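# Carry the carton tray from coffee table to counter

## Task

Move the tray holding the three drink cartons off the coffee table and onto the counter so that the tray's entire bottom rests on the counter and all three cartons are still upright on it. Then release the tray and back the robot away. The robot must not topple over or be left leaning, and nothing may stay in place only because the robot is holding it.

## Robot and tools

ROBOT. An omnidirectional base carries a column about 1.75 m high. A carriage rides 1.0 m along it (lift_m) and holds two identical six-joint arms, left and right, each with a two-finger gripper. Arm bases sit roughly 0.57 m + lift_m above the floor; carriage parts hang about 0.15 m below them. A hand reaches 0.78 m from its shoulder but only about 0.38 m below its arm base. Hand size: about 0.16 m long, 0.1 m wide, 0.14 m when open. Parked arm joints 1-6: 0, 0.05, 0.05, 1.45, 0, 0; parked, the robot is about 0.95 m wide and 0.7 m long. Wheel motors are weak (2 N m), so contact stops come at light pushes.

CAMERAS. carriage_camera is fixed on the carriage, facing forward and tilted about 20 degrees down. left_wrist_camera and right_wrist_camera look out past the fingertips. Images are 896x504. Pixel calibration (K, distortion, base-to-camera transform) is supplied but is slightly off per scene; wrist camera poses are less accurate at long reach.

FRAMES. Base frame: origin on the floor below the base centre, x forward, y left, z up, metres. left_hand and right_hand report the midpoint between each hand's pads in this frame, with quat_wxyz; the hand's z axis runs along the fingers and they open along its y axis. Odometry frame is the base frame at the start of the scene; base_odometry counts wheel turns only (slip counts as motion), heading in radians, positive left, -3.142 to 3.142. Hand readings can be wrong, more at long reach; a level hand carrying 1 kg droops about 10-17 cm.

TOOL execute_actions. Argument actions: a list holding one action or none (empty just returns state and images). An action has base, joints, or both; they start together. base holds exactly one relative move from where the base last reported itself: translate_m (metres, forward positive, -2 to 2), strafe_m (metres, left positive, -2 to 2) or rotate_rad (radians, counter-clockwise positive, -6.3 to 6.3). joints is one object keyed by joint name with absolute targets, not offsets: lift_m 0 to 1 m; for each side (left_/right_) joint1_rad -2.617 to 3.054 (yaw about vertical, 0 ahead, positive left), joint2_rad 0 to 3.141 (shoulder: 0 back and level, 1.57 up, 3.14 forward and level), joint3_rad 0 to 3.141 (elbow: 0 folded, 3.14 straight), joint4_rad -1.57 to 1.57 (wrist pitch, positive lifts fingertips), joint5_rad -1.57 to 1.57 (wrist yaw, positive swings fingertips to the right, opposite to joint1), joint6_rad -2.094 to 2.094 (roll about the finger direction, clockwise seen from the forearm), gripper_m 0 to 0.093 (pad gap in metres). Omitted joints or base may keep driving toward earlier targets. An unknown key or out-of-range number rejects the whole call. One action runs at most 15 s. Optional cameras: list of names, or all/null for every camera, [] for none.

TOOL wait: seconds from 0 to 10; commands nothing and returns the same state and images.

TOOL zoom_image: camera name and region [x0, y0, x1, y1] in pixels of that camera's latest full image, at most 504x504, origin top-left.

TOOL finished_scene: scene (integer, the current scene's number). Ends the scene after the last command has been held; irreversible. Its result reports success and gives the next task.

RESULT LINES. base_status and joint_status say how each motion of the last accepted action ended. done: base wheels turned the full amount (even with slip; tiny moves may fall short yet say done). off_target: stopped short and may still be pushing; normal for a gripper holding something. contact_stop or time_out: old target dropped, holding where it stopped. joint command not followed (with a cause line): a self-collision check refused that arm's joint targets (gripper still obeyed); not_followed joints may be retried on later actions until given passable targets. To free arms, move the refused arm clear first, the other in a later call. on_its_own lists what was not commanded; held at gives the held target. motor_effort is percent of maximum with the action's peak in brackets, biased and noisy; a lift effort that keeps falling while lowering means a hand or load is resting on something; a drive_wheels value at rest above its free-move level means the base is pressing on something. Joint torques are raw drive outputs with offsets. ARM HIT means an arm struck the robot. MOTOR HOT warns from 75 °C; at 90 °C the hot arm halts for 10 s, at 100 °C that arm goes limp and drops; joints then say limit_stop_at_motor_heat and need their targets resent. Outstretched arms heat quickly, even empty. If a call reports a stop, later calls in the same reply are skipped.

CAUTIONS. Base contact stops arrive after the hit, possibly late or never; arms are not monitored during turns and usually not while an arm joint is commanded, and the base may roll about 0.3 m after an arm touches. After a blocked drive, reverse about 0.2 m (or turn back), repeat once if still pressed. The base can slide under a table edge that then strikes the column; reversing into such an edge can topple the robot. Arms and grippers never stop on contact and snap to target once free. Grip force is about 45-60 N per pad. Tipping risk rises with a high carriage, stretched arms, loads, pulling, or sudden stops; about 1.5 kg per hand with both arms forward can tip it; only images show a lean. Never let the arms collide or squeeze each other. Avoid drops, slips, slams and hard pushes; loose objects may get an occasional nudge. Faster robot motion is preferred.

Each tool is called as a command line: name --argument value for each argument, lists and objects as JSON in quotes; but a table of rows of numbers goes row by row, as --pt "numbers of a row", without its own name.

## Session

execute_actions --actions '[]'

Scene clock: 0.00 s.
Joint torques (N m, as the arm reports them, + toward a larger angle): no reading
base_odometry: x=+0.000 y=+0.000 heading=+0.000 (m, m, rad; odometry frame)
base_status: not commanded
joint_positions: lift_m=+0.299 left_joint1_rad=-0.001 left_joint2_rad=+0.046 left_joint3_rad=+0.024 left_joint4_rad=+1.439 left_joint5_rad=-0.005 left_joint6_rad=-0.014 left_gripper_m=+0.094 right_joint1_rad=+0.023 right_joint2_rad=+0.041 right_joint3_rad=+0.079 right_joint4_rad=+1.469 right_joint5_rad=+0.030 right_joint6_rad=-0.056 right_gripper_m=+0.095
joint_status: not commanded
motor_effort: lift_m=+17 drive_wheels=+3 (%)
left_hand: x=+0.3044 y=+0.3372 z=+1.2648 quat_wxyz=(+0.997, -0.003, +0.077, -0.008) (m; base frame)
right_hand: x=+0.2786 y=-0.3412 z=+1.2805 quat_wxyz=(+0.999, +0.014, +0.033, -0.017) (m; base frame)
pictures: carriage_camera, left_wrist_camera, right_wrist_camera
Images, in order (width x height): carriage_camera 896x504, left_wrist_camera 896x504, right_wrist_camera 896x504.

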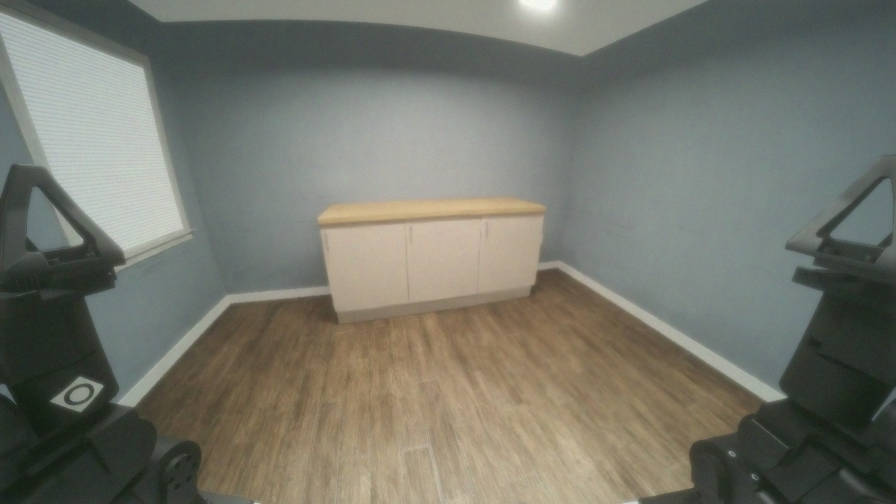

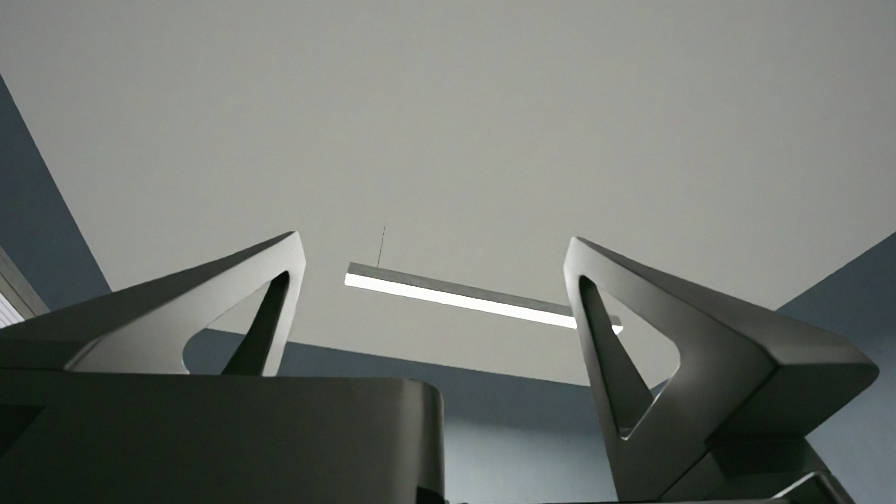

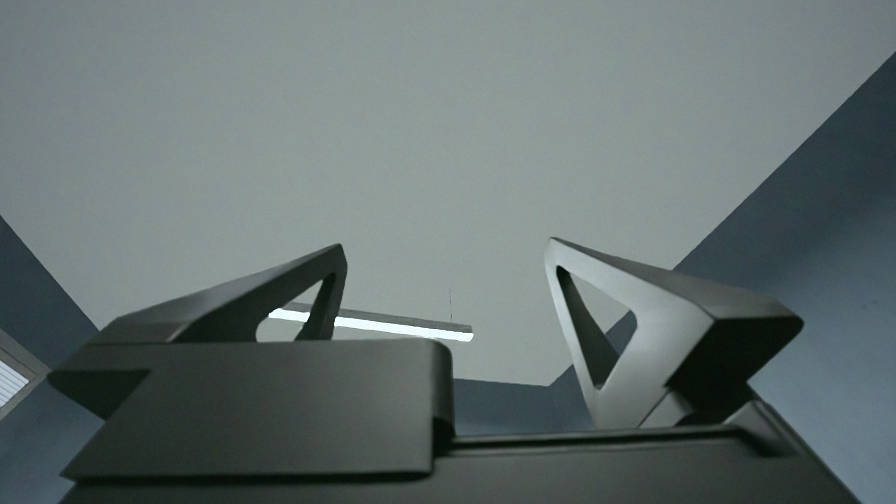

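execute_actions --actions '[{"base":{"rotate_rad":3.14}}]' --cameras '["carriage_camera"]'

Scene clock: 5.60 s.
Joint torques (N m, as the arm reports them, + toward a larger angle): left_arm=[ 0.06  4.04  7.66 -0.02  0.13  0.08] | right_arm=[ 0.16  3.61  7.31 -0.21 -0.01  0.01]
base_odometry: x=+0.000 y=+0.000 heading=+3.138 (m, m, rad; odometry frame)
base_status: done
joint_positions: lift_m=+0.299 left_joint1_rad=-0.001 left_joint2_rad=+0.046 left_joint3_rad=+0.024 left_joint4_rad=+1.435 left_joint5_rad=-0.005 left_joint6_rad=-0.014 left_gripper_m=+0.094 right_joint1_rad=+0.023 right_joint2_rad=+0.041 right_joint3_rad=+0.079 right_joint4_rad=+1.466 right_joint5_rad=+0.030 right_joint6_rad=-0.056 right_gripper_m=+0.095
joint_status: not commanded
motor_effort: lift_m=+17(17) drive_wheels=+23(52) (%)
left_hand: x=+0.3054 y=+0.3372 z=+1.2646 quat_wxyz=(+0.997, -0.003, +0.079, -0.008) (m; base frame)
right_hand: x=+0.2792 y=-0.3412 z=+1.2804 quat_wxyz=(+0.999, +0.014, +0.034, -0.017) (m; base frame)
pictures: carriage_camera
Images, in order (width x height): carriage_camera 896x504.

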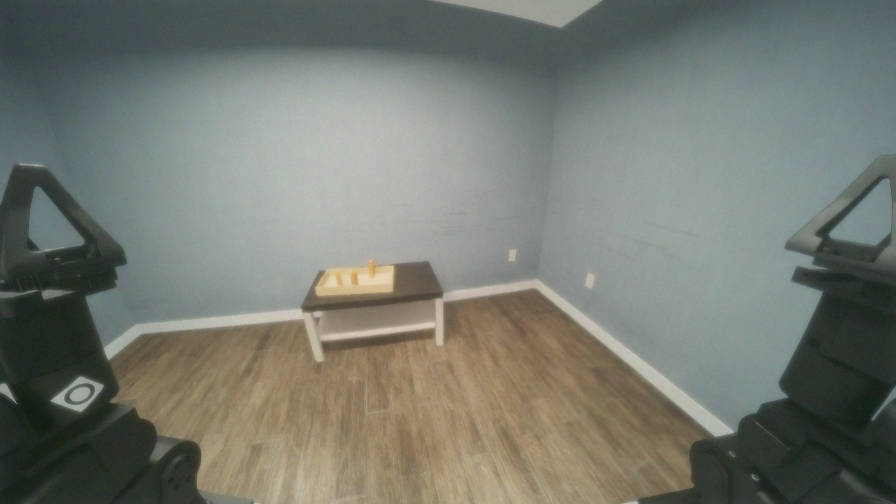

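execute_actions --actions '[{"base":{"strafe_m":0.65},"joints":{"lift_m":0.2}}]' --cameras '[]'

execute_actions --actions '[{"base":{"translate_m":0.6}}]' --cameras '["carriage_camera"]'

Scene clock: 13.33 s.
Joint torques (N m, as the arm reports them, + toward a larger angle): left_arm=[ 0.12  4.1   7.83 -0.04  0.12  0.08] | right_arm=[ 0.1   3.63  7.17 -0.22 -0.01 -0.01]
base_odometry: x=-0.001 y=-0.650 heading=+3.139 (m, m, rad; odometry frame)
base_status: done
joint_positions: lift_m=+0.200 left_joint1_rad=-0.001 left_joint2_rad=+0.046 left_joint3_rad=+0.024 left_joint4_rad=+1.436 left_joint5_rad=-0.005 left_joint6_rad=-0.014 left_gripper_m=+0.094 right_joint1_rad=+0.023 right_joint2_rad=+0.041 right_joint3_rad=+0.079 right_joint4_rad=+1.466 right_joint5_rad=+0.030 right_joint6_rad=-0.056 right_gripper_m=+0.095
joint_status: all done
motor_effort: lift_m=+17(17) drive_wheels=-19(50) (%)
left_hand: x=+0.3051 y=+0.3372 z=+1.1659 quat_wxyz=(+0.997, -0.003, +0.079, -0.008) (m; base frame)
right_hand: x=+0.2792 y=-0.3412 z=+1.1817 quat_wxyz=(+0.999, +0.014, +0.034, -0.017) (m; base frame)
pictures: none
No camera images: the call's "cameras" was empty. Leave "cameras" out to get every camera's image.

Scene clock: 16.83 s.
Joint torques (N m, as the arm reports them, + toward a larger angle): left_arm=[ 0.05  4.33  7.86 -0.07  0.14  0.08] | right_arm=[ 0.13  3.6   7.19 -0.22 -0.05 -0.01]
base_odometry: x=-0.601 y=-0.650 heading=+3.141 (m, m, rad; odometry frame)
base_status: done
joint_positions: lift_m=+0.200 left_joint1_rad=-0.001 left_joint2_rad=+0.046 left_joint3_rad=+0.024 left_joint4_rad=+1.439 left_joint5_rad=-0.005 left_joint6_rad=-0.014 left_gripper_m=+0.094 right_joint1_rad=+0.023 right_joint2_rad=+0.041 right_joint3_rad=+0.079 right_joint4_rad=+1.467 right_joint5_rad=+0.030 right_joint6_rad=-0.056 right_gripper_m=+0.095
joint_status: not commanded
motor_effort: lift_m=+17(16) drive_wheels=-12(40) (%)
left_hand: x=+0.3044 y=+0.3372 z=+1.1660 quat_wxyz=(+0.997, -0.003, +0.077, -0.008) (m; base frame)
right_hand: x=+0.2789 y=-0.3412 z=+1.1817 quat_wxyz=(+0.999, +0.014, +0.033, -0.017) (m; base frame)
pictures: carriage_camera
camera_calibration (this result's frames):
carriage_camera: T_world_to_cam=[[-0.0102521, -0.999918, -0.0077281, 0.0102743], [-0.344721, 0.0107889, -0.938643, 1.15139], [0.938649, -0.00695903, -0.344803, 0.241123], [0, 0, 0, 1]] pos_world=[0.170683, -0.000470807, 1.16396]
Images, in order (width x height): carriage_camera 896x504.

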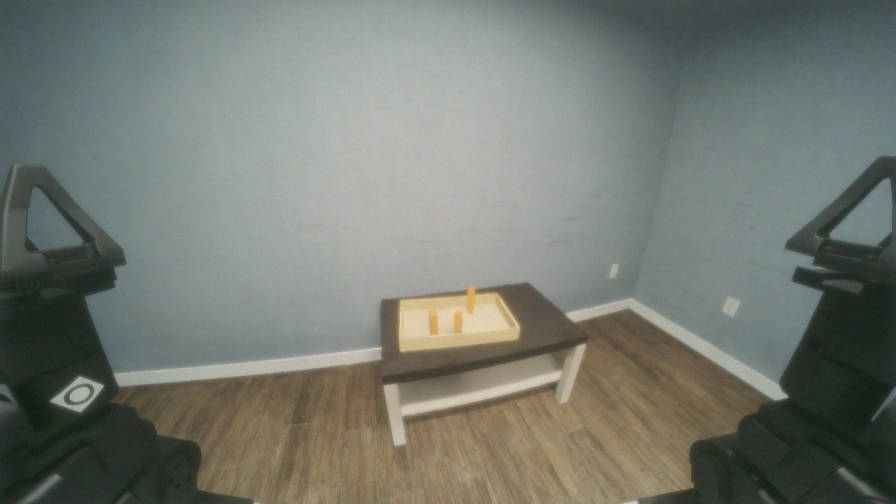

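execute_actions --actions '[{"base":{"strafe_m":-0.15}}]' --cameras '[]'

execute_actions --actions '[{"base":{"translate_m":0.42}}]' --cameras '[]'

execute_actions --actions '[{"base":{"rotate_rad":0.233}}]' --cameras '["carriage_camera"]'

Scene clock: 26.70 s.
Joint torques (N m, as the arm reports them, + toward a larger angle): left_arm=[ 0.06  4.14  7.7  -0.06  0.14  0.08] | right_arm=[ 0.21  3.58  7.12 -0.2  -0.01  0.01]
base_odometry: x=-0.601 y=-0.500 heading=+3.141 (m, m, rad; odometry frame)
base_status: done
joint_positions: lift_m=+0.200 left_joint1_rad=-0.001 left_joint2_rad=+0.046 left_joint3_rad=+0.024 left_joint4_rad=+1.439 left_joint5_rad=-0.005 left_joint6_rad=-0.014 left_gripper_m=+0.094 right_joint1_rad=+0.023 right_joint2_rad=+0.041 right_joint3_rad=+0.079 right_joint4_rad=+1.467 right_joint5_rad=+0.030 right_joint6_rad=-0.056 right_gripper_m=+0.095
joint_status: not commanded
motor_effort: lift_m=+16(16) drive_wheels=-6(35) (%)
left_hand: x=+0.3043 y=+0.3372 z=+1.1660 quat_wxyz=(+0.997, -0.003, +0.077, -0.008) (m; base frame)
right_hand: x=+0.2790 y=-0.3412 z=+1.1817 quat_wxyz=(+0.999, +0.014, +0.034, -0.017) (m; base frame)
pictures: none
No camera images: the call's "cameras" was empty. Leave "cameras" out to get every camera's image.

Scene clock: 29.70 s.
Joint torques (N m, as the arm reports them, + toward a larger angle): left_arm=[ 0.05  4.23  7.68 -0.13  0.13  0.08] | right_arm=[ 0.23  3.51  7.04 -0.23 -0.01  0.01]
base_odometry: x=-1.021 y=-0.499 heading=+3.140 (m, m, rad; odometry frame)
base_status: done
joint_positions: lift_m=+0.200 left_joint1_rad=-0.001 left_joint2_rad=+0.046 left_joint3_rad=+0.024 left_joint4_rad=+1.439 left_joint5_rad=-0.005 left_joint6_rad=-0.014 left_gripper_m=+0.094 right_joint1_rad=+0.023 right_joint2_rad=+0.041 right_joint3_rad=+0.079 right_joint4_rad=+1.467 right_joint5_rad=+0.030 right_joint6_rad=-0.056 right_gripper_m=+0.095
joint_status: not commanded
motor_effort: lift_m=+16(16) drive_wheels=-11(38) (%)
left_hand: x=+0.3044 y=+0.3372 z=+1.1660 quat_wxyz=(+0.997, -0.003, +0.077, -0.008) (m; base frame)
right_hand: x=+0.2790 y=-0.3412 z=+1.1817 quat_wxyz=(+0.999, +0.014, +0.034, -0.017) (m; base frame)
pictures: none
No camera images: the call's "cameras" was empty. Leave "cameras" out to get every camera's image.

Scene clock: 31.07 s.
Joint torques (N m, as the arm reports them, + toward a larger angle): left_arm=[ 0.05  4.14  7.81 -0.04  0.13  0.09] | right_arm=[ 0.15  3.55  7.08 -0.23 -0.01 -0.01]
base_odometry: x=-1.022 y=-0.499 heading=-2.911 (m, m, rad; odometry frame)
base_status: done
joint_positions: lift_m=+0.200 left_joint1_rad=-0.001 left_joint2_rad=+0.046 left_joint3_rad=+0.024 left_joint4_rad=+1.437 left_joint5_rad=-0.005 left_joint6_rad=-0.014 left_gripper_m=+0.094 right_joint1_rad=+0.023 right_joint2_rad=+0.041 right_joint3_rad=+0.079 right_joint4_rad=+1.467 right_joint5_rad=+0.030 right_joint6_rad=-0.056 right_gripper_m=+0.095
joint_status: not commanded
motor_effort: lift_m=+16(16) drive_wheels=+15(24) (%)
left_hand: x=+0.3048 y=+0.3372 z=+1.1660 quat_wxyz=(+0.997, -0.003, +0.078, -0.008) (m; base frame)
right_hand: x=+0.2788 y=-0.3412 z=+1.1817 quat_wxyz=(+0.999, +0.014, +0.033, -0.017) (m; base frame)
pictures: carriage_camera
camera_calibration (this result's frames):
carriage_camera: T_world_to_cam=[[-0.0102521, -0.999918, -0.0077281, 0.0102743], [-0.344721, 0.0107889, -0.938643, 1.15139], [0.938649, -0.00695903, -0.344803, 0.241123], [0, 0, 0, 1]] pos_world=[0.170683, -0.000470807, 1.16396]
Images, in order (width x height): carriage_camera 896x504.

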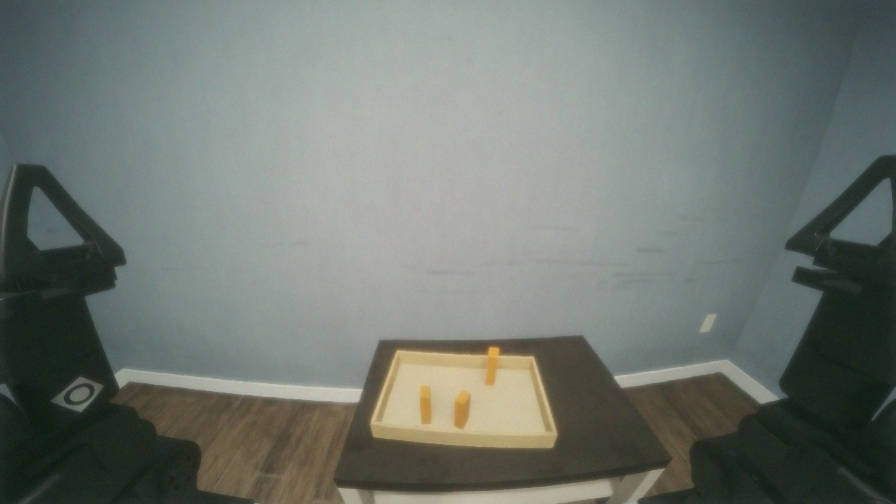

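execute_actions --actions '[{"base":{"strafe_m":-0.035},"joints":{"left_joint2_rad":1.8,"left_joint3_rad":1.2,"left_joint4_rad":-0.97,"right_joint2_rad":1.8,"right_joint3_rad":1.2,"right_joint4_rad":-0.97}}]'

Scene clock: 44.33 s.
Joint torques (N m, as the arm reports them, + toward a larger angle): left_arm=[ 0.27 -7.68  9.97  0.53  0.12  0.08] | right_arm=[ 0.16 -7.64  8.84  0.28  0.    0.02]
base_odometry: x=-1.030 y=-0.465 heading=-2.910 (m, m, rad; odometry frame)
base_status: done
joint_positions: lift_m=+0.200 left_joint1_rad=-0.001 left_joint2_rad=+1.792 left_joint3_rad=+1.181 left_joint4_rad=-0.967 left_joint5_rad=-0.005 left_joint6_rad=-0.014 left_gripper_m=+0.094 right_joint1_rad=+0.023 right_joint2_rad=+1.792 right_joint3_rad=+1.185 right_joint4_rad=-0.959 right_joint5_rad=+0.030 right_joint6_rad=-0.056 right_gripper_m=+0.095
joint_status: all done
motor_effort: lift_m=+16(16) drive_wheels=-8(25) (%)
left_hand: x=+0.5750 y=+0.3369 z=+0.7766 quat_wxyz=(-0.004, -0.007, +1.000, +0.003) (m; base frame)
right_hand: x=+0.5787 y=-0.3344 z=+0.7778 quat_wxyz=(+0.002, -0.039, +0.999, -0.015) (m; base frame)
pictures: carriage_camera, left_wrist_camera, right_wrist_camera
camera_calibration (this result's frames):
carriage_camera: T_world_to_cam=[[-0.0102521, -0.999918, -0.0077281, 0.0102743], [-0.344721, 0.0107889, -0.938643, 1.15138], [0.938649, -0.00695903, -0.344803, 0.241121], [0, 0, 0, 1]] pos_world=[0.170683, -0.000470807, 1.16396]
left_wrist_camera: T_world_to_cam=[[0.0479, -0.998789, 0.0112367, 0.297559], [-0.787493, -0.0308415, 0.615552, -0.012505], [-0.61446, -0.0383338, -0.788016, 1.1008], [0, 0, 0, 1]] pos_world=[0.652299, 0.339011, 0.871805]
right_wrist_camera: T_world_to_cam=[[0.0574321, -0.997466, 0.0419795, -0.397199], [-0.813994, -0.0224396, 0.58044, 0.0158029], [-0.578027, -0.0675069, -0.81322, 1.06633], [0, 0, 0, 1]] pos_world=[0.652041, -0.323854, 0.87466]
Images, in order (width x height): carriage_camera 896x504, left_wrist_camera 896x504, right_wrist_camera 896x504.

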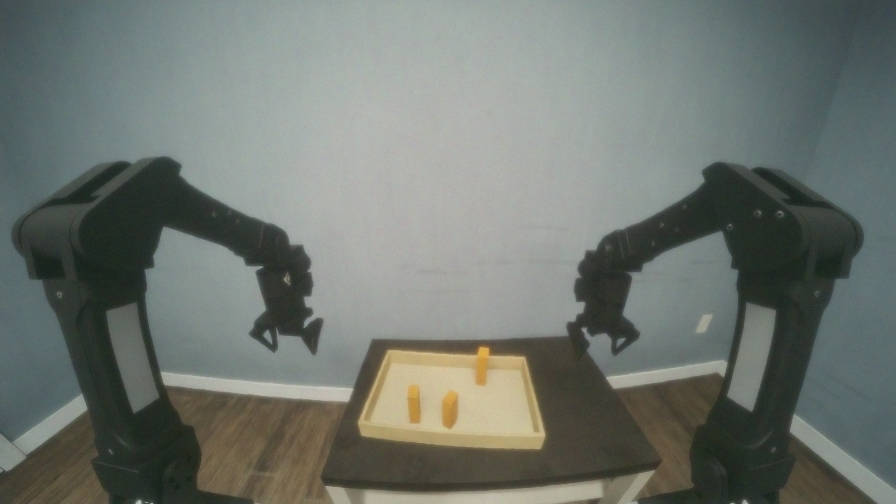

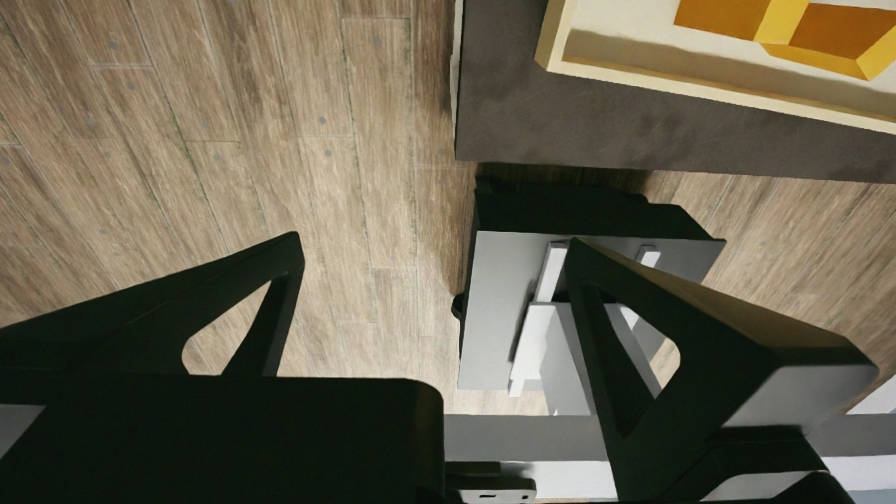

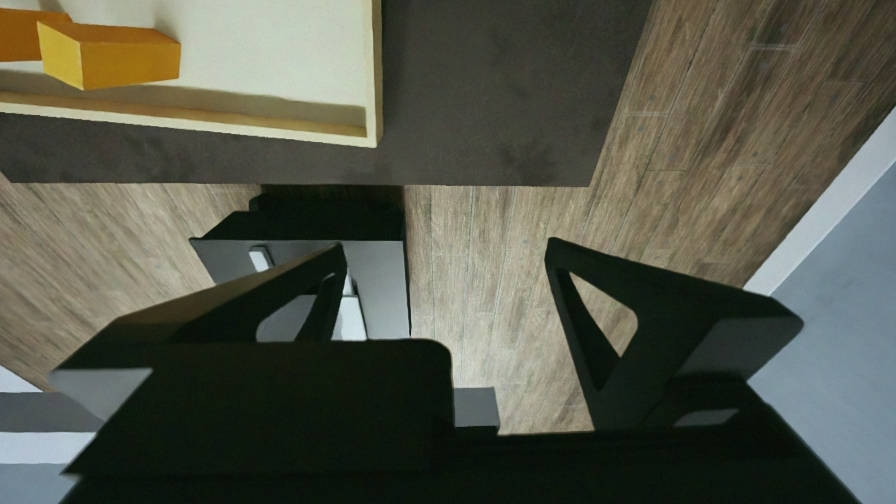

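execute_actions --actions '[{"base":{"translate_m":0.12},"joints":{"left_joint1_rad":-0.3,"left_joint2_rad":2.1,"left_joint3_rad":1.2,"left_joint4_rad":-0.67,"right_joint1_rad":0.3,"right_joint2_rad":2.1,"right_joint3_rad":1.2,"right_joint4_rad":-0.67}}]'

Scene clock: 53.07 s.
Joint torques (N m, as the arm reports them, + toward a larger angle): left_arm=[ 0.7  -9.91  7.89  0.6   0.11  0.08] | right_arm=[-0.44 -9.72  7.82  0.44  0.02  0.  ]
base_odometry: x=-1.147 y=-0.492 heading=-2.911 (m, m, rad; odometry frame)
base_status: done
joint_positions: lift_m=+0.200 left_joint1_rad=-0.309 left_joint2_rad=+2.095 left_joint3_rad=+1.192 left_joint4_rad=-0.671 left_joint5_rad=-0.004 left_joint6_rad=-0.014 left_gripper_m=+0.094 right_joint1_rad=+0.307 right_joint2_rad=+2.097 right_joint3_rad=+1.185 right_joint4_rad=-0.679 right_joint5_rad=+0.030 right_joint6_rad=-0.056 right_gripper_m=+0.095
joint_status: all done
motor_effort: lift_m=+16(17) drive_wheels=-14(40) (%)
left_hand: x=+0.5978 y=+0.2307 z=+0.6839 quat_wxyz=(-0.001, +0.147, +0.989, +0.002) (m; base frame)
right_hand: x=+0.5944 y=-0.2371 z=+0.6819 quat_wxyz=(-0.008, -0.180, +0.983, -0.016) (m; base frame)
pictures: carriage_camera, left_wrist_camera, right_wrist_camera
camera_calibration (this result's frames):
carriage_camera: T_world_to_cam=[[-0.0102521, -0.999918, -0.0077281, 0.0102743], [-0.344721, 0.0107889, -0.938643, 1.15139], [0.938649, -0.00695903, -0.344803, 0.241121], [0, 0, 0, 1]] pos_world=[0.170683, -0.000470807, 1.16396]
left_wrist_camera: T_world_to_cam=[[-0.256672, -0.966421, 0.0122241, 0.365384], [-0.762431, 0.210234, 0.611965, -0.00892779], [-0.593986, 0.147754, -0.79079, 0.984384], [0, 0, 0, 1]] pos_world=[0.671687, 0.209546, 0.779438]
right_wrist_camera: T_world_to_cam=[[0.335472, -0.941171, 0.0406883, -0.448089], [-0.760464, -0.245063, 0.601364, -0.0123723], [-0.556015, -0.232683, -0.797939, 0.941288], [0, 0, 0, 1]] pos_world=[0.664283, -0.205739, 0.776762]
Images, in order (width x height): carriage_camera 896x504, left_wrist_camera 896x504, right_wrist_camera 896x504.

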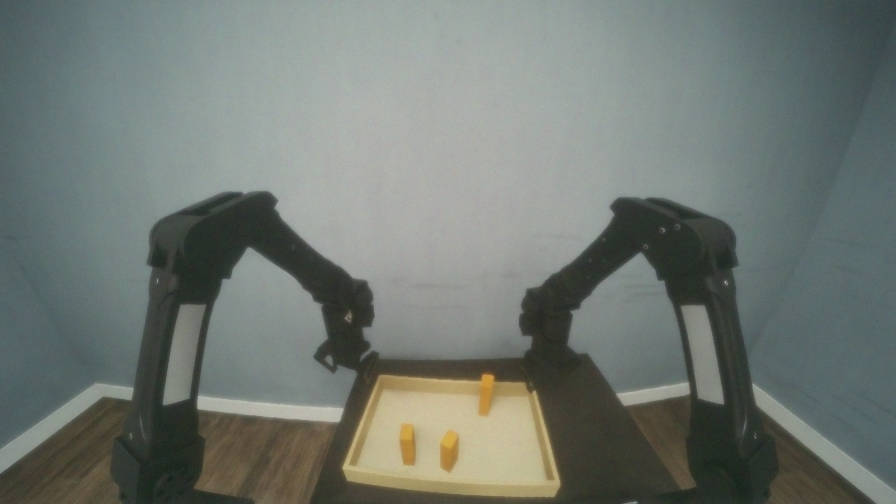

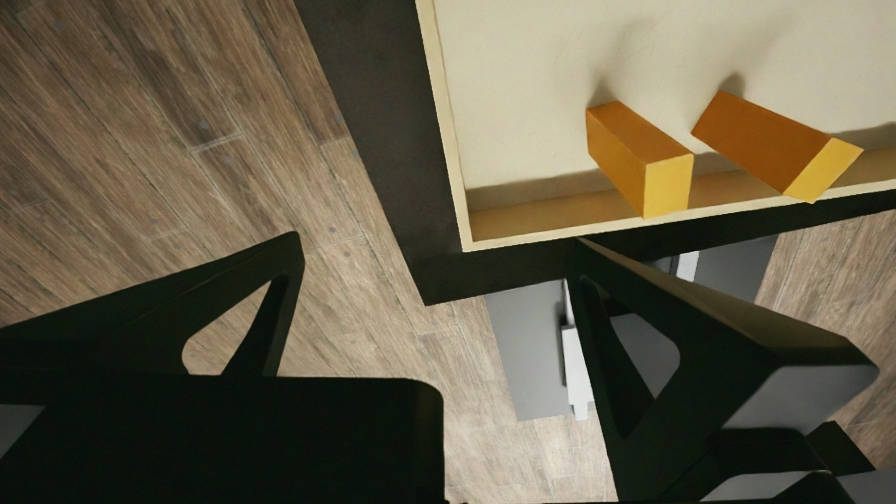

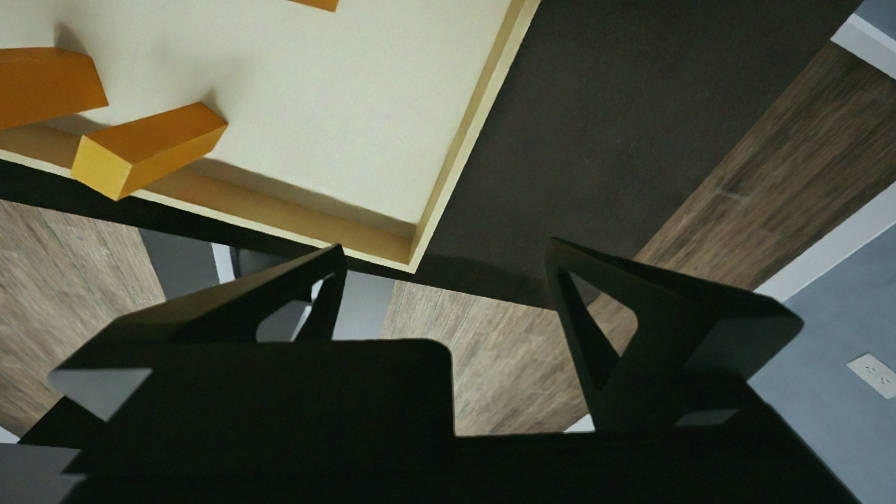

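execute_actions --actions '[{"base":{"translate_m":0.03},"joints":{"left_joint6_rad":-0.27,"right_joint6_rad":0.35,"lift_m":0.1}}]'

Scene clock: 58.67 s.
Joint torques (N m, as the arm reports them, + toward a larger angle): left_arm=[ 0.66 -9.95  7.92  0.57  0.06  0.03] | right_arm=[-0.41 -9.71  7.61  0.43  0.04  0.07]
base_odometry: x=-1.176 y=-0.498 heading=-2.912 (m, m, rad; odometry frame)
base_status: done
joint_positions: lift_m=+0.100 left_joint1_rad=-0.307 left_joint2_rad=+2.098 left_joint3_rad=+1.192 left_joint4_rad=-0.669 left_joint5_rad=-0.004 left_joint6_rad=-0.264 left_gripper_m=+0.094 right_joint1_rad=+0.306 right_joint2_rad=+2.096 right_joint3_rad=+1.186 right_joint4_rad=-0.676 right_joint5_rad=+0.030 right_joint6_rad=+0.344 right_gripper_m=+0.095
joint_status: all done
motor_effort: lift_m=+17(17) drive_wheels=-12(44) (%)
left_hand: x=+0.5982 y=+0.2312 z=+0.5831 quat_wxyz=(-0.001, +0.021, +1.000, +0.002) (m; base frame)
right_hand: x=+0.5959 y=-0.2370 z=+0.5825 quat_wxyz=(-0.002, +0.019, +1.000, -0.016) (m; base frame)
pictures: carriage_camera, left_wrist_camera, right_wrist_camera
camera_calibration (this result's frames):
carriage_camera: T_world_to_cam=[[-0.0102521, -0.999918, -0.0077281, 0.00950138], [-0.344721, 0.0107889, -0.938643, 1.05751], [0.938649, -0.00695903, -0.344803, 0.206637], [0, 0, 0, 1]] pos_world=[0.170683, -0.000470807, 1.06395]
left_wrist_camera: T_world_to_cam=[[-0.00784246, -0.999897, 0.0120318, 0.226204], [-0.791675, 0.013559, 0.610792, 0.116609], [-0.610892, -0.00473521, -0.7917, 0.950773], [0, 0, 0, 1]] pos_world=[0.674909, 0.229102, 0.678782]
right_wrist_camera: T_world_to_cam=[[-0.0589953, -0.997255, 0.0447425, -0.225083], [-0.806544, 0.0740279, 0.586521, 0.160256], [-0.588223, -0.00148484, -0.808697, 0.943072], [0, 0, 0, 1]] pos_world=[0.670712, -0.234928, 0.678737]
Images, in order (width x height): carriage_camera 896x504, left_wrist_camera 896x504, right_wrist_camera 896x504.

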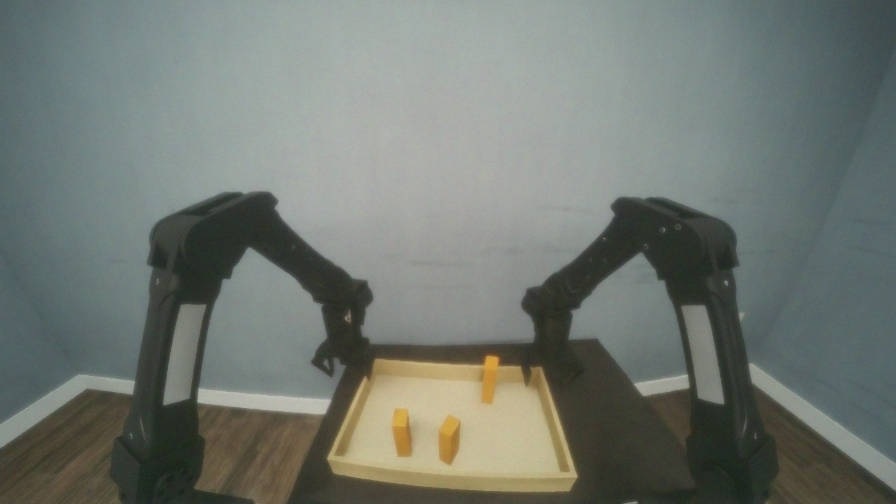

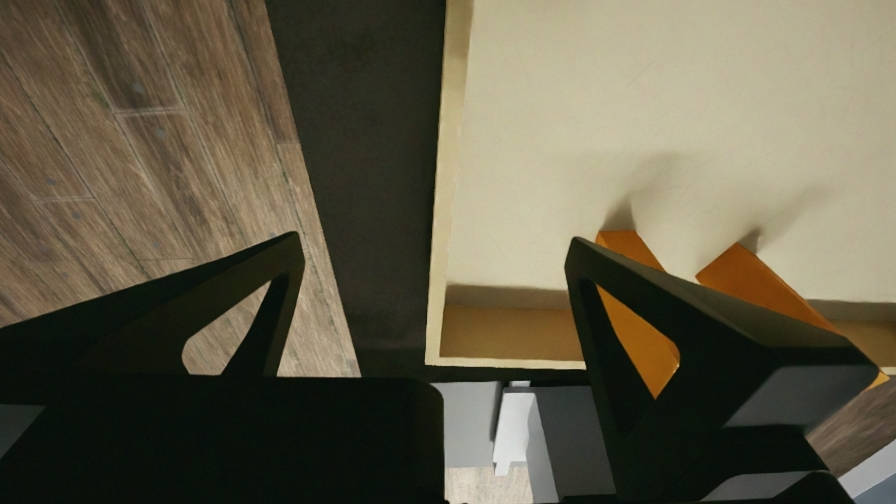

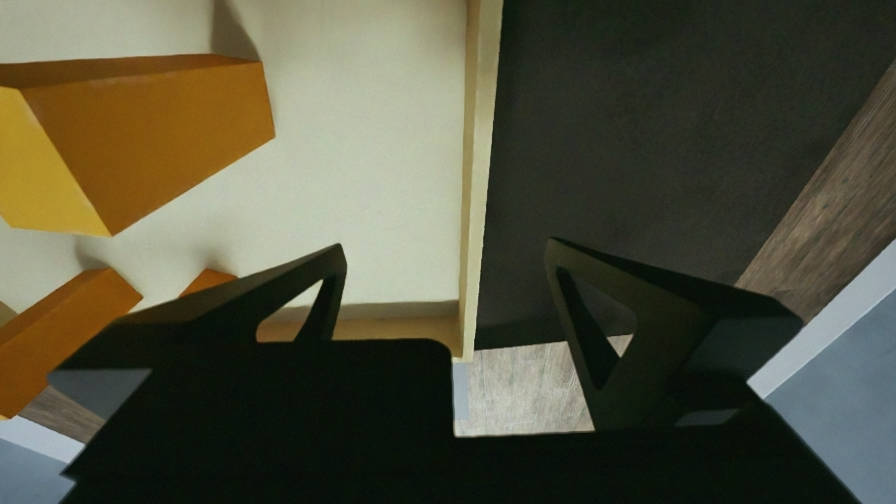

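execute_actions --actions '[{"joints":{"lift_m":0.03}}]'

Scene clock: 61.83 s.
Joint torques (N m, as the arm reports them, + toward a larger angle): left_arm=[ 0.51 -9.96  8.2   0.58  0.09  0.03] | right_arm=[-0.38 -9.57  7.73  0.45  0.04  0.08]
base_odometry: x=-1.176 y=-0.498 heading=-2.912 (m, m, rad; odometry frame)
base_status: not commanded
joint_positions: lift_m=+0.030 left_joint1_rad=-0.307 left_joint2_rad=+2.097 left_joint3_rad=+1.192 left_joint4_rad=-0.669 left_joint5_rad=-0.004 left_joint6_rad=-0.264 left_gripper_m=+0.094 right_joint1_rad=+0.306 right_joint2_rad=+2.095 right_joint3_rad=+1.186 right_joint4_rad=-0.674 right_joint5_rad=+0.030 right_joint6_rad=+0.344 right_gripper_m=+0.095
joint_status: all done
motor_effort: lift_m=+16(17) drive_wheels=+7(12) (%)
left_hand: x=+0.5983 y=+0.2311 z=+0.5133 quat_wxyz=(-0.001, +0.021, +1.000, +0.002) (m; base frame)
right_hand: x=+0.5964 y=-0.2369 z=+0.5128 quat_wxyz=(-0.001, +0.019, +1.000, -0.016) (m; base frame)
pictures: carriage_camera, left_wrist_camera, right_wrist_camera
camera_calibration (this result's frames):
carriage_camera: T_world_to_cam=[[-0.0102521, -0.999918, -0.0077281, 0.00896019], [-0.344721, 0.0107889, -0.938643, 0.991777], [0.938649, -0.00695903, -0.344803, 0.182491], [0, 0, 0, 1]] pos_world=[0.170683, -0.000470807, 0.993918]
left_wrist_camera: T_world_to_cam=[[-0.00785129, -0.999894, 0.0122566, 0.226894], [-0.792119, 0.0136998, 0.610213, 0.159858], [-0.610316, -0.00491776, -0.792143, 0.895532], [0, 0, 0, 1]] pos_world=[0.674966, 0.229084, 0.609061]
right_wrist_camera: T_world_to_cam=[[-0.059108, -0.997291, 0.0437909, -0.221215], [-0.808035, 0.0735575, 0.584524, 0.203344], [-0.586162, -0.000834524, -0.810194, 0.886752], [0, 0, 0, 1]] pos_world=[0.671014, -0.234833, 0.609269]
Images, in order (width x height): carriage_camera 896x504, left_wrist_camera 896x504, right_wrist_camera 896x504.

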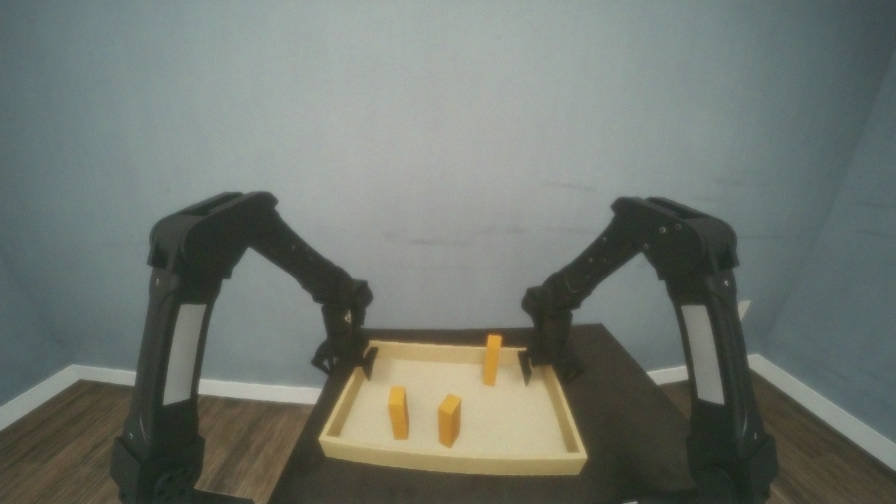

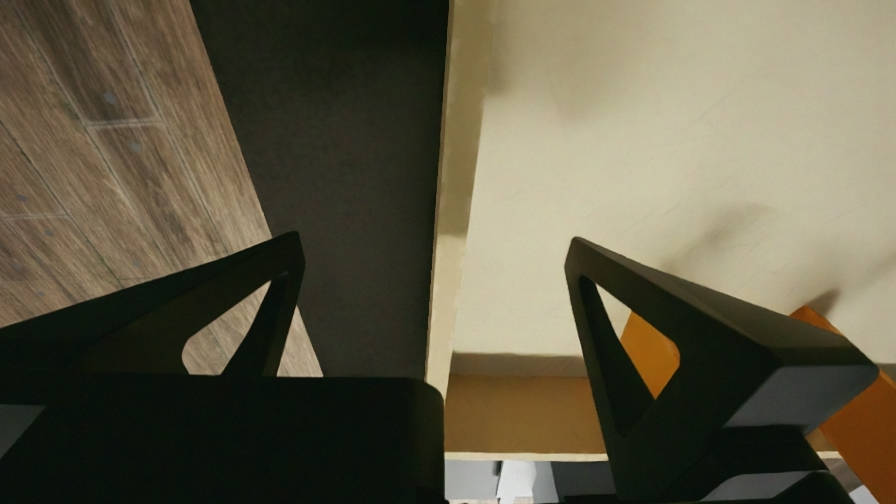

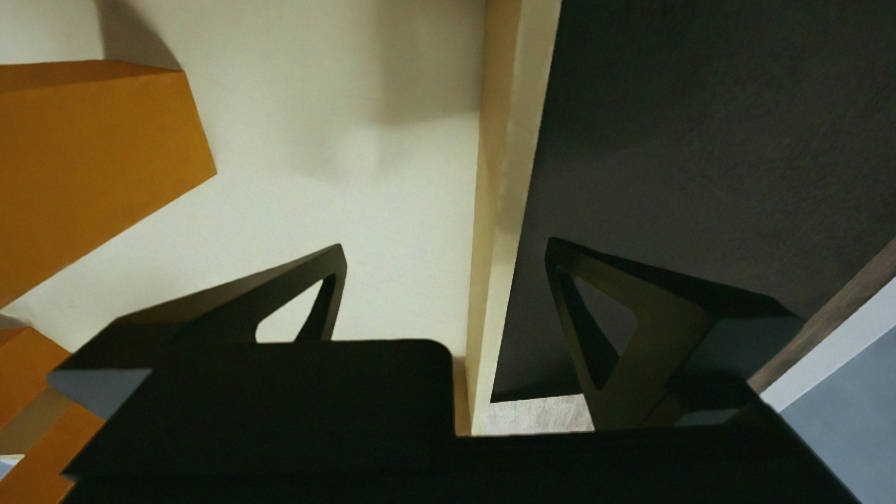

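execute_actions --actions '[{"joints":{"lift_m":0.0}}]'

Scene clock: 64.10 s.
Joint torques (N m, as the arm reports them, + toward a larger angle): left_arm=[  0.6  -10.06   8.15   0.55   0.07   0.02] | right_arm=[-0.37 -9.59  7.68  0.37  0.03  0.07]
base_odometry: x=-1.176 y=-0.498 heading=-2.912 (m, m, rad; odometry frame)
base_status: not commanded
joint_positions: lift_m=+0.000 left_joint1_rad=-0.307 left_joint2_rad=+2.098 left_joint3_rad=+1.192 left_joint4_rad=-0.669 left_joint5_rad=-0.004 left_joint6_rad=-0.264 left_gripper_m=+0.094 right_joint1_rad=+0.306 right_joint2_rad=+2.096 right_joint3_rad=+1.186 right_joint4_rad=-0.673 right_joint5_rad=+0.030 right_joint6_rad=+0.344 right_gripper_m=+0.095
joint_status: all done
motor_effort: lift_m=+17(17) drive_wheels=+6(7) (%)
left_hand: x=+0.5981 y=+0.2312 z=+0.4830 quat_wxyz=(-0.001, +0.021, +1.000, +0.002) (m; base frame)
right_hand: x=+0.5964 y=-0.2369 z=+0.4825 quat_wxyz=(-0.001, +0.019, +1.000, -0.016) (m; base frame)
pictures: carriage_camera, left_wrist_camera, right_wrist_camera
camera_calibration (this result's frames):
carriage_camera: T_world_to_cam=[[-0.0102521, -0.999918, -0.0077281, 0.00872868], [-0.344721, 0.0107889, -0.938643, 0.963659], [0.938649, -0.00695903, -0.344803, 0.172162], [0, 0, 0, 1]] pos_world=[0.170683, -0.000470807, 0.963961]
left_wrist_camera: T_world_to_cam=[[-0.0078381, -0.999898, 0.0119195, 0.22748], [-0.791453, 0.0134886, 0.611081, 0.17745], [-0.61118, -0.00464397, -0.791478, 0.87152], [0, 0, 0, 1]] pos_world=[0.674881, 0.229111, 0.578641]
right_wrist_camera: T_world_to_cam=[[-0.059092, -0.997286, 0.0439268, -0.219964], [-0.807822, 0.0736246, 0.58481, 0.220817], [-0.586456, -0.000927499, -0.80998, 0.862221], [0, 0, 0, 1]] pos_world=[0.671038, -0.234825, 0.578908]
Images, in order (width x height): carriage_camera 896x504, left_wrist_camera 896x504, right_wrist_camera 896x504.

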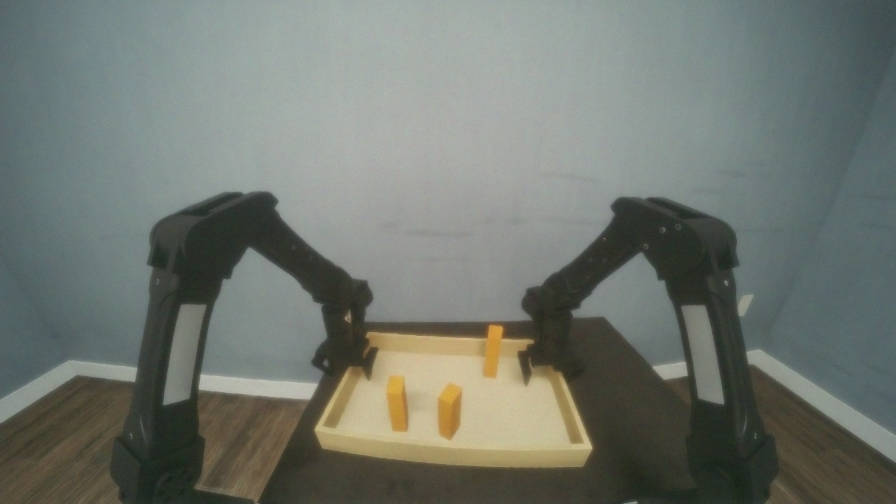

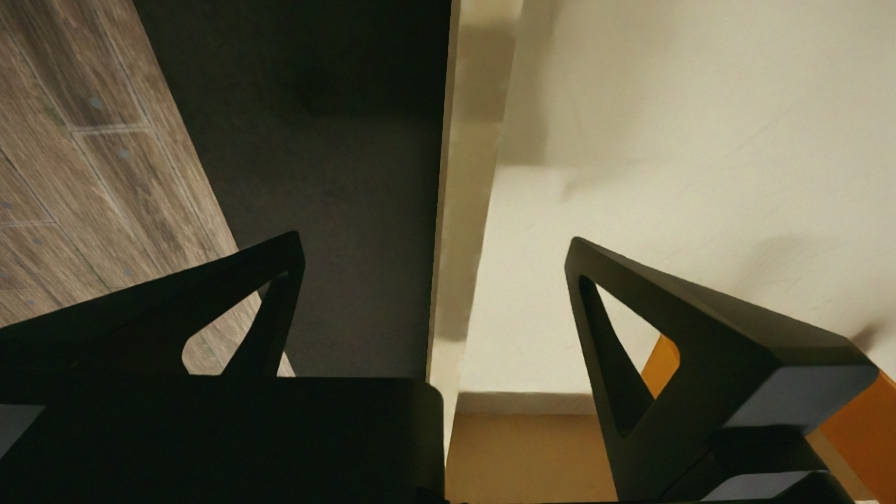

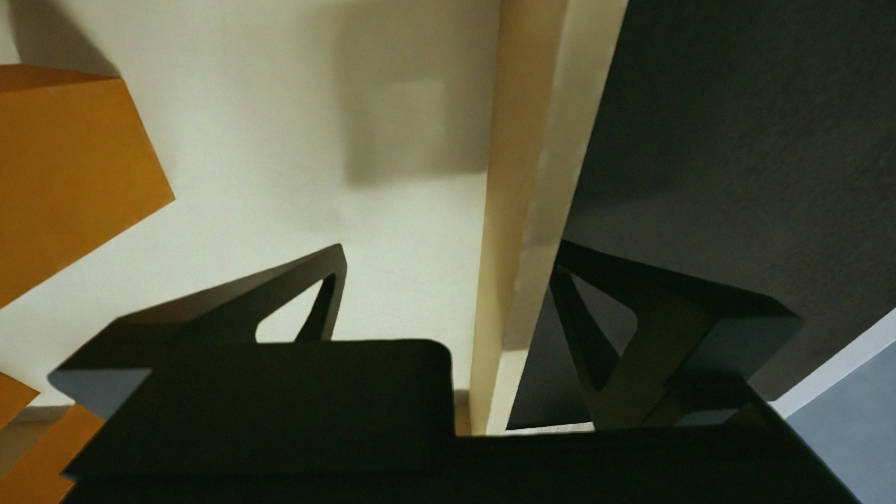

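execute_actions --actions '[{"joints":{"left_joint2_rad":2.16,"left_joint4_rad":-0.61,"right_joint2_rad":2.16,"right_joint4_rad":-0.61}}]'

Scene clock: 67.00 s.
Joint torques (N m, as the arm reports them, + toward a larger angle): left_arm=[ 0.44 -9.49  7.59  0.64  0.09  0.02] | right_arm=[-0.07 -8.25  7.22  0.5   0.06  0.06]
base_odometry: x=-1.176 y=-0.498 heading=-2.912 (m, m, rad; odometry frame)
base_status: not commanded
joint_positions: lift_m=+0.000 left_joint1_rad=-0.307 left_joint2_rad=+2.148 left_joint3_rad=+1.192 left_joint4_rad=-0.612 left_joint5_rad=-0.004 left_joint6_rad=-0.264 left_gripper_m=+0.094 right_joint1_rad=+0.303 right_joint2_rad=+2.131 right_joint3_rad=+1.192 right_joint4_rad=-0.616 right_joint5_rad=+0.028 right_joint6_rad=+0.346 right_gripper_m=+0.095
joint_status: all done
motor_effort: lift_m=+16(16) drive_wheels=-10(12) (%)
left_hand: x=+0.6027 y=+0.2298 z=+0.4662 quat_wxyz=(+0.002, +0.021, +1.000, +0.002) (m; base frame)
right_hand: x=+0.6066 y=-0.2345 z=+0.4722 quat_wxyz=(+0.012, +0.022, +1.000, -0.011) (m; base frame)
pictures: carriage_camera, left_wrist_camera, right_wrist_camera
camera_calibration (this result's frames):
carriage_camera: T_world_to_cam=[[-0.0102521, -0.999918, -0.0077281, 0.00872868], [-0.344721, 0.0107889, -0.938643, 0.963659], [0.938649, -0.00695903, -0.344803, 0.172162], [0, 0, 0, 1]] pos_world=[0.170683, -0.000470807, 0.963961]
left_wrist_camera: T_world_to_cam=[[-0.00791268, -0.999875, 0.0137175, 0.225489], [-0.794995, 0.0146112, 0.60644, 0.19532], [-0.606564, -0.0061068, -0.795011, 0.860199], [0, 0, 0, 1]] pos_world=[0.678829, 0.22786, 0.562325]
right_wrist_camera: T_world_to_cam=[[-0.0646801, -0.997401, 0.0317583, -0.207409], [-0.823069, 0.0713157, 0.563446, 0.253667], [-0.564246, 0.0103044, -0.825543, 0.856324], [0, 0, 0, 1]] pos_world=[0.678547, -0.233784, 0.570591]
Images, in order (width x height): carriage_camera 896x504, left_wrist_camera 896x504, right_wrist_camera 896x504.

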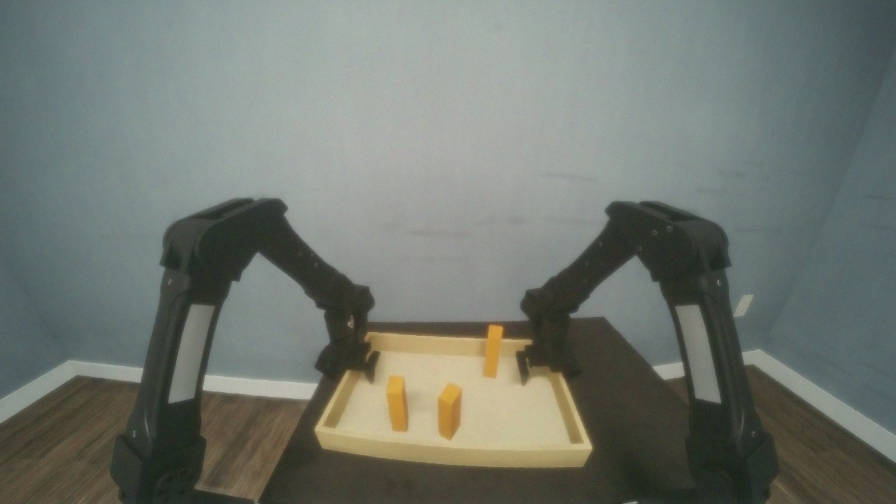

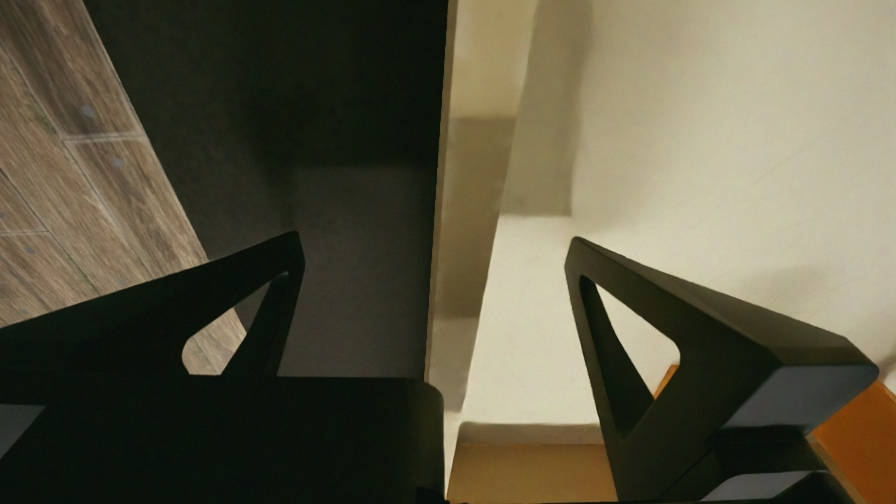

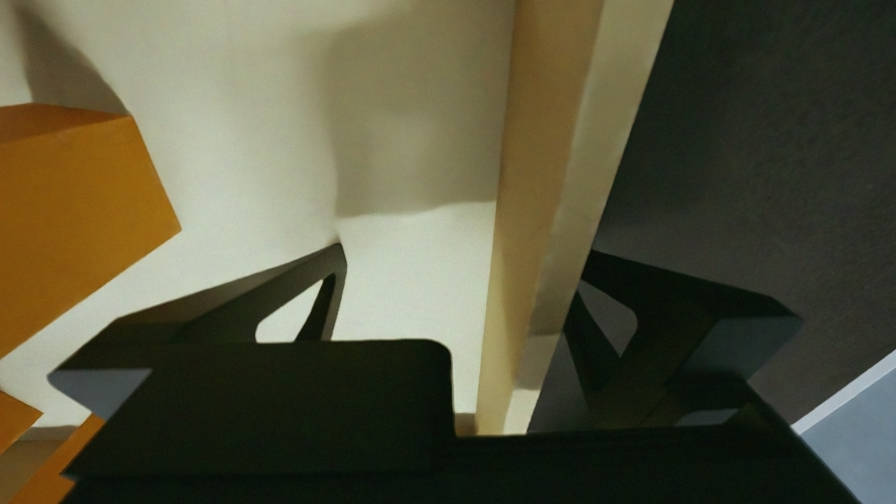

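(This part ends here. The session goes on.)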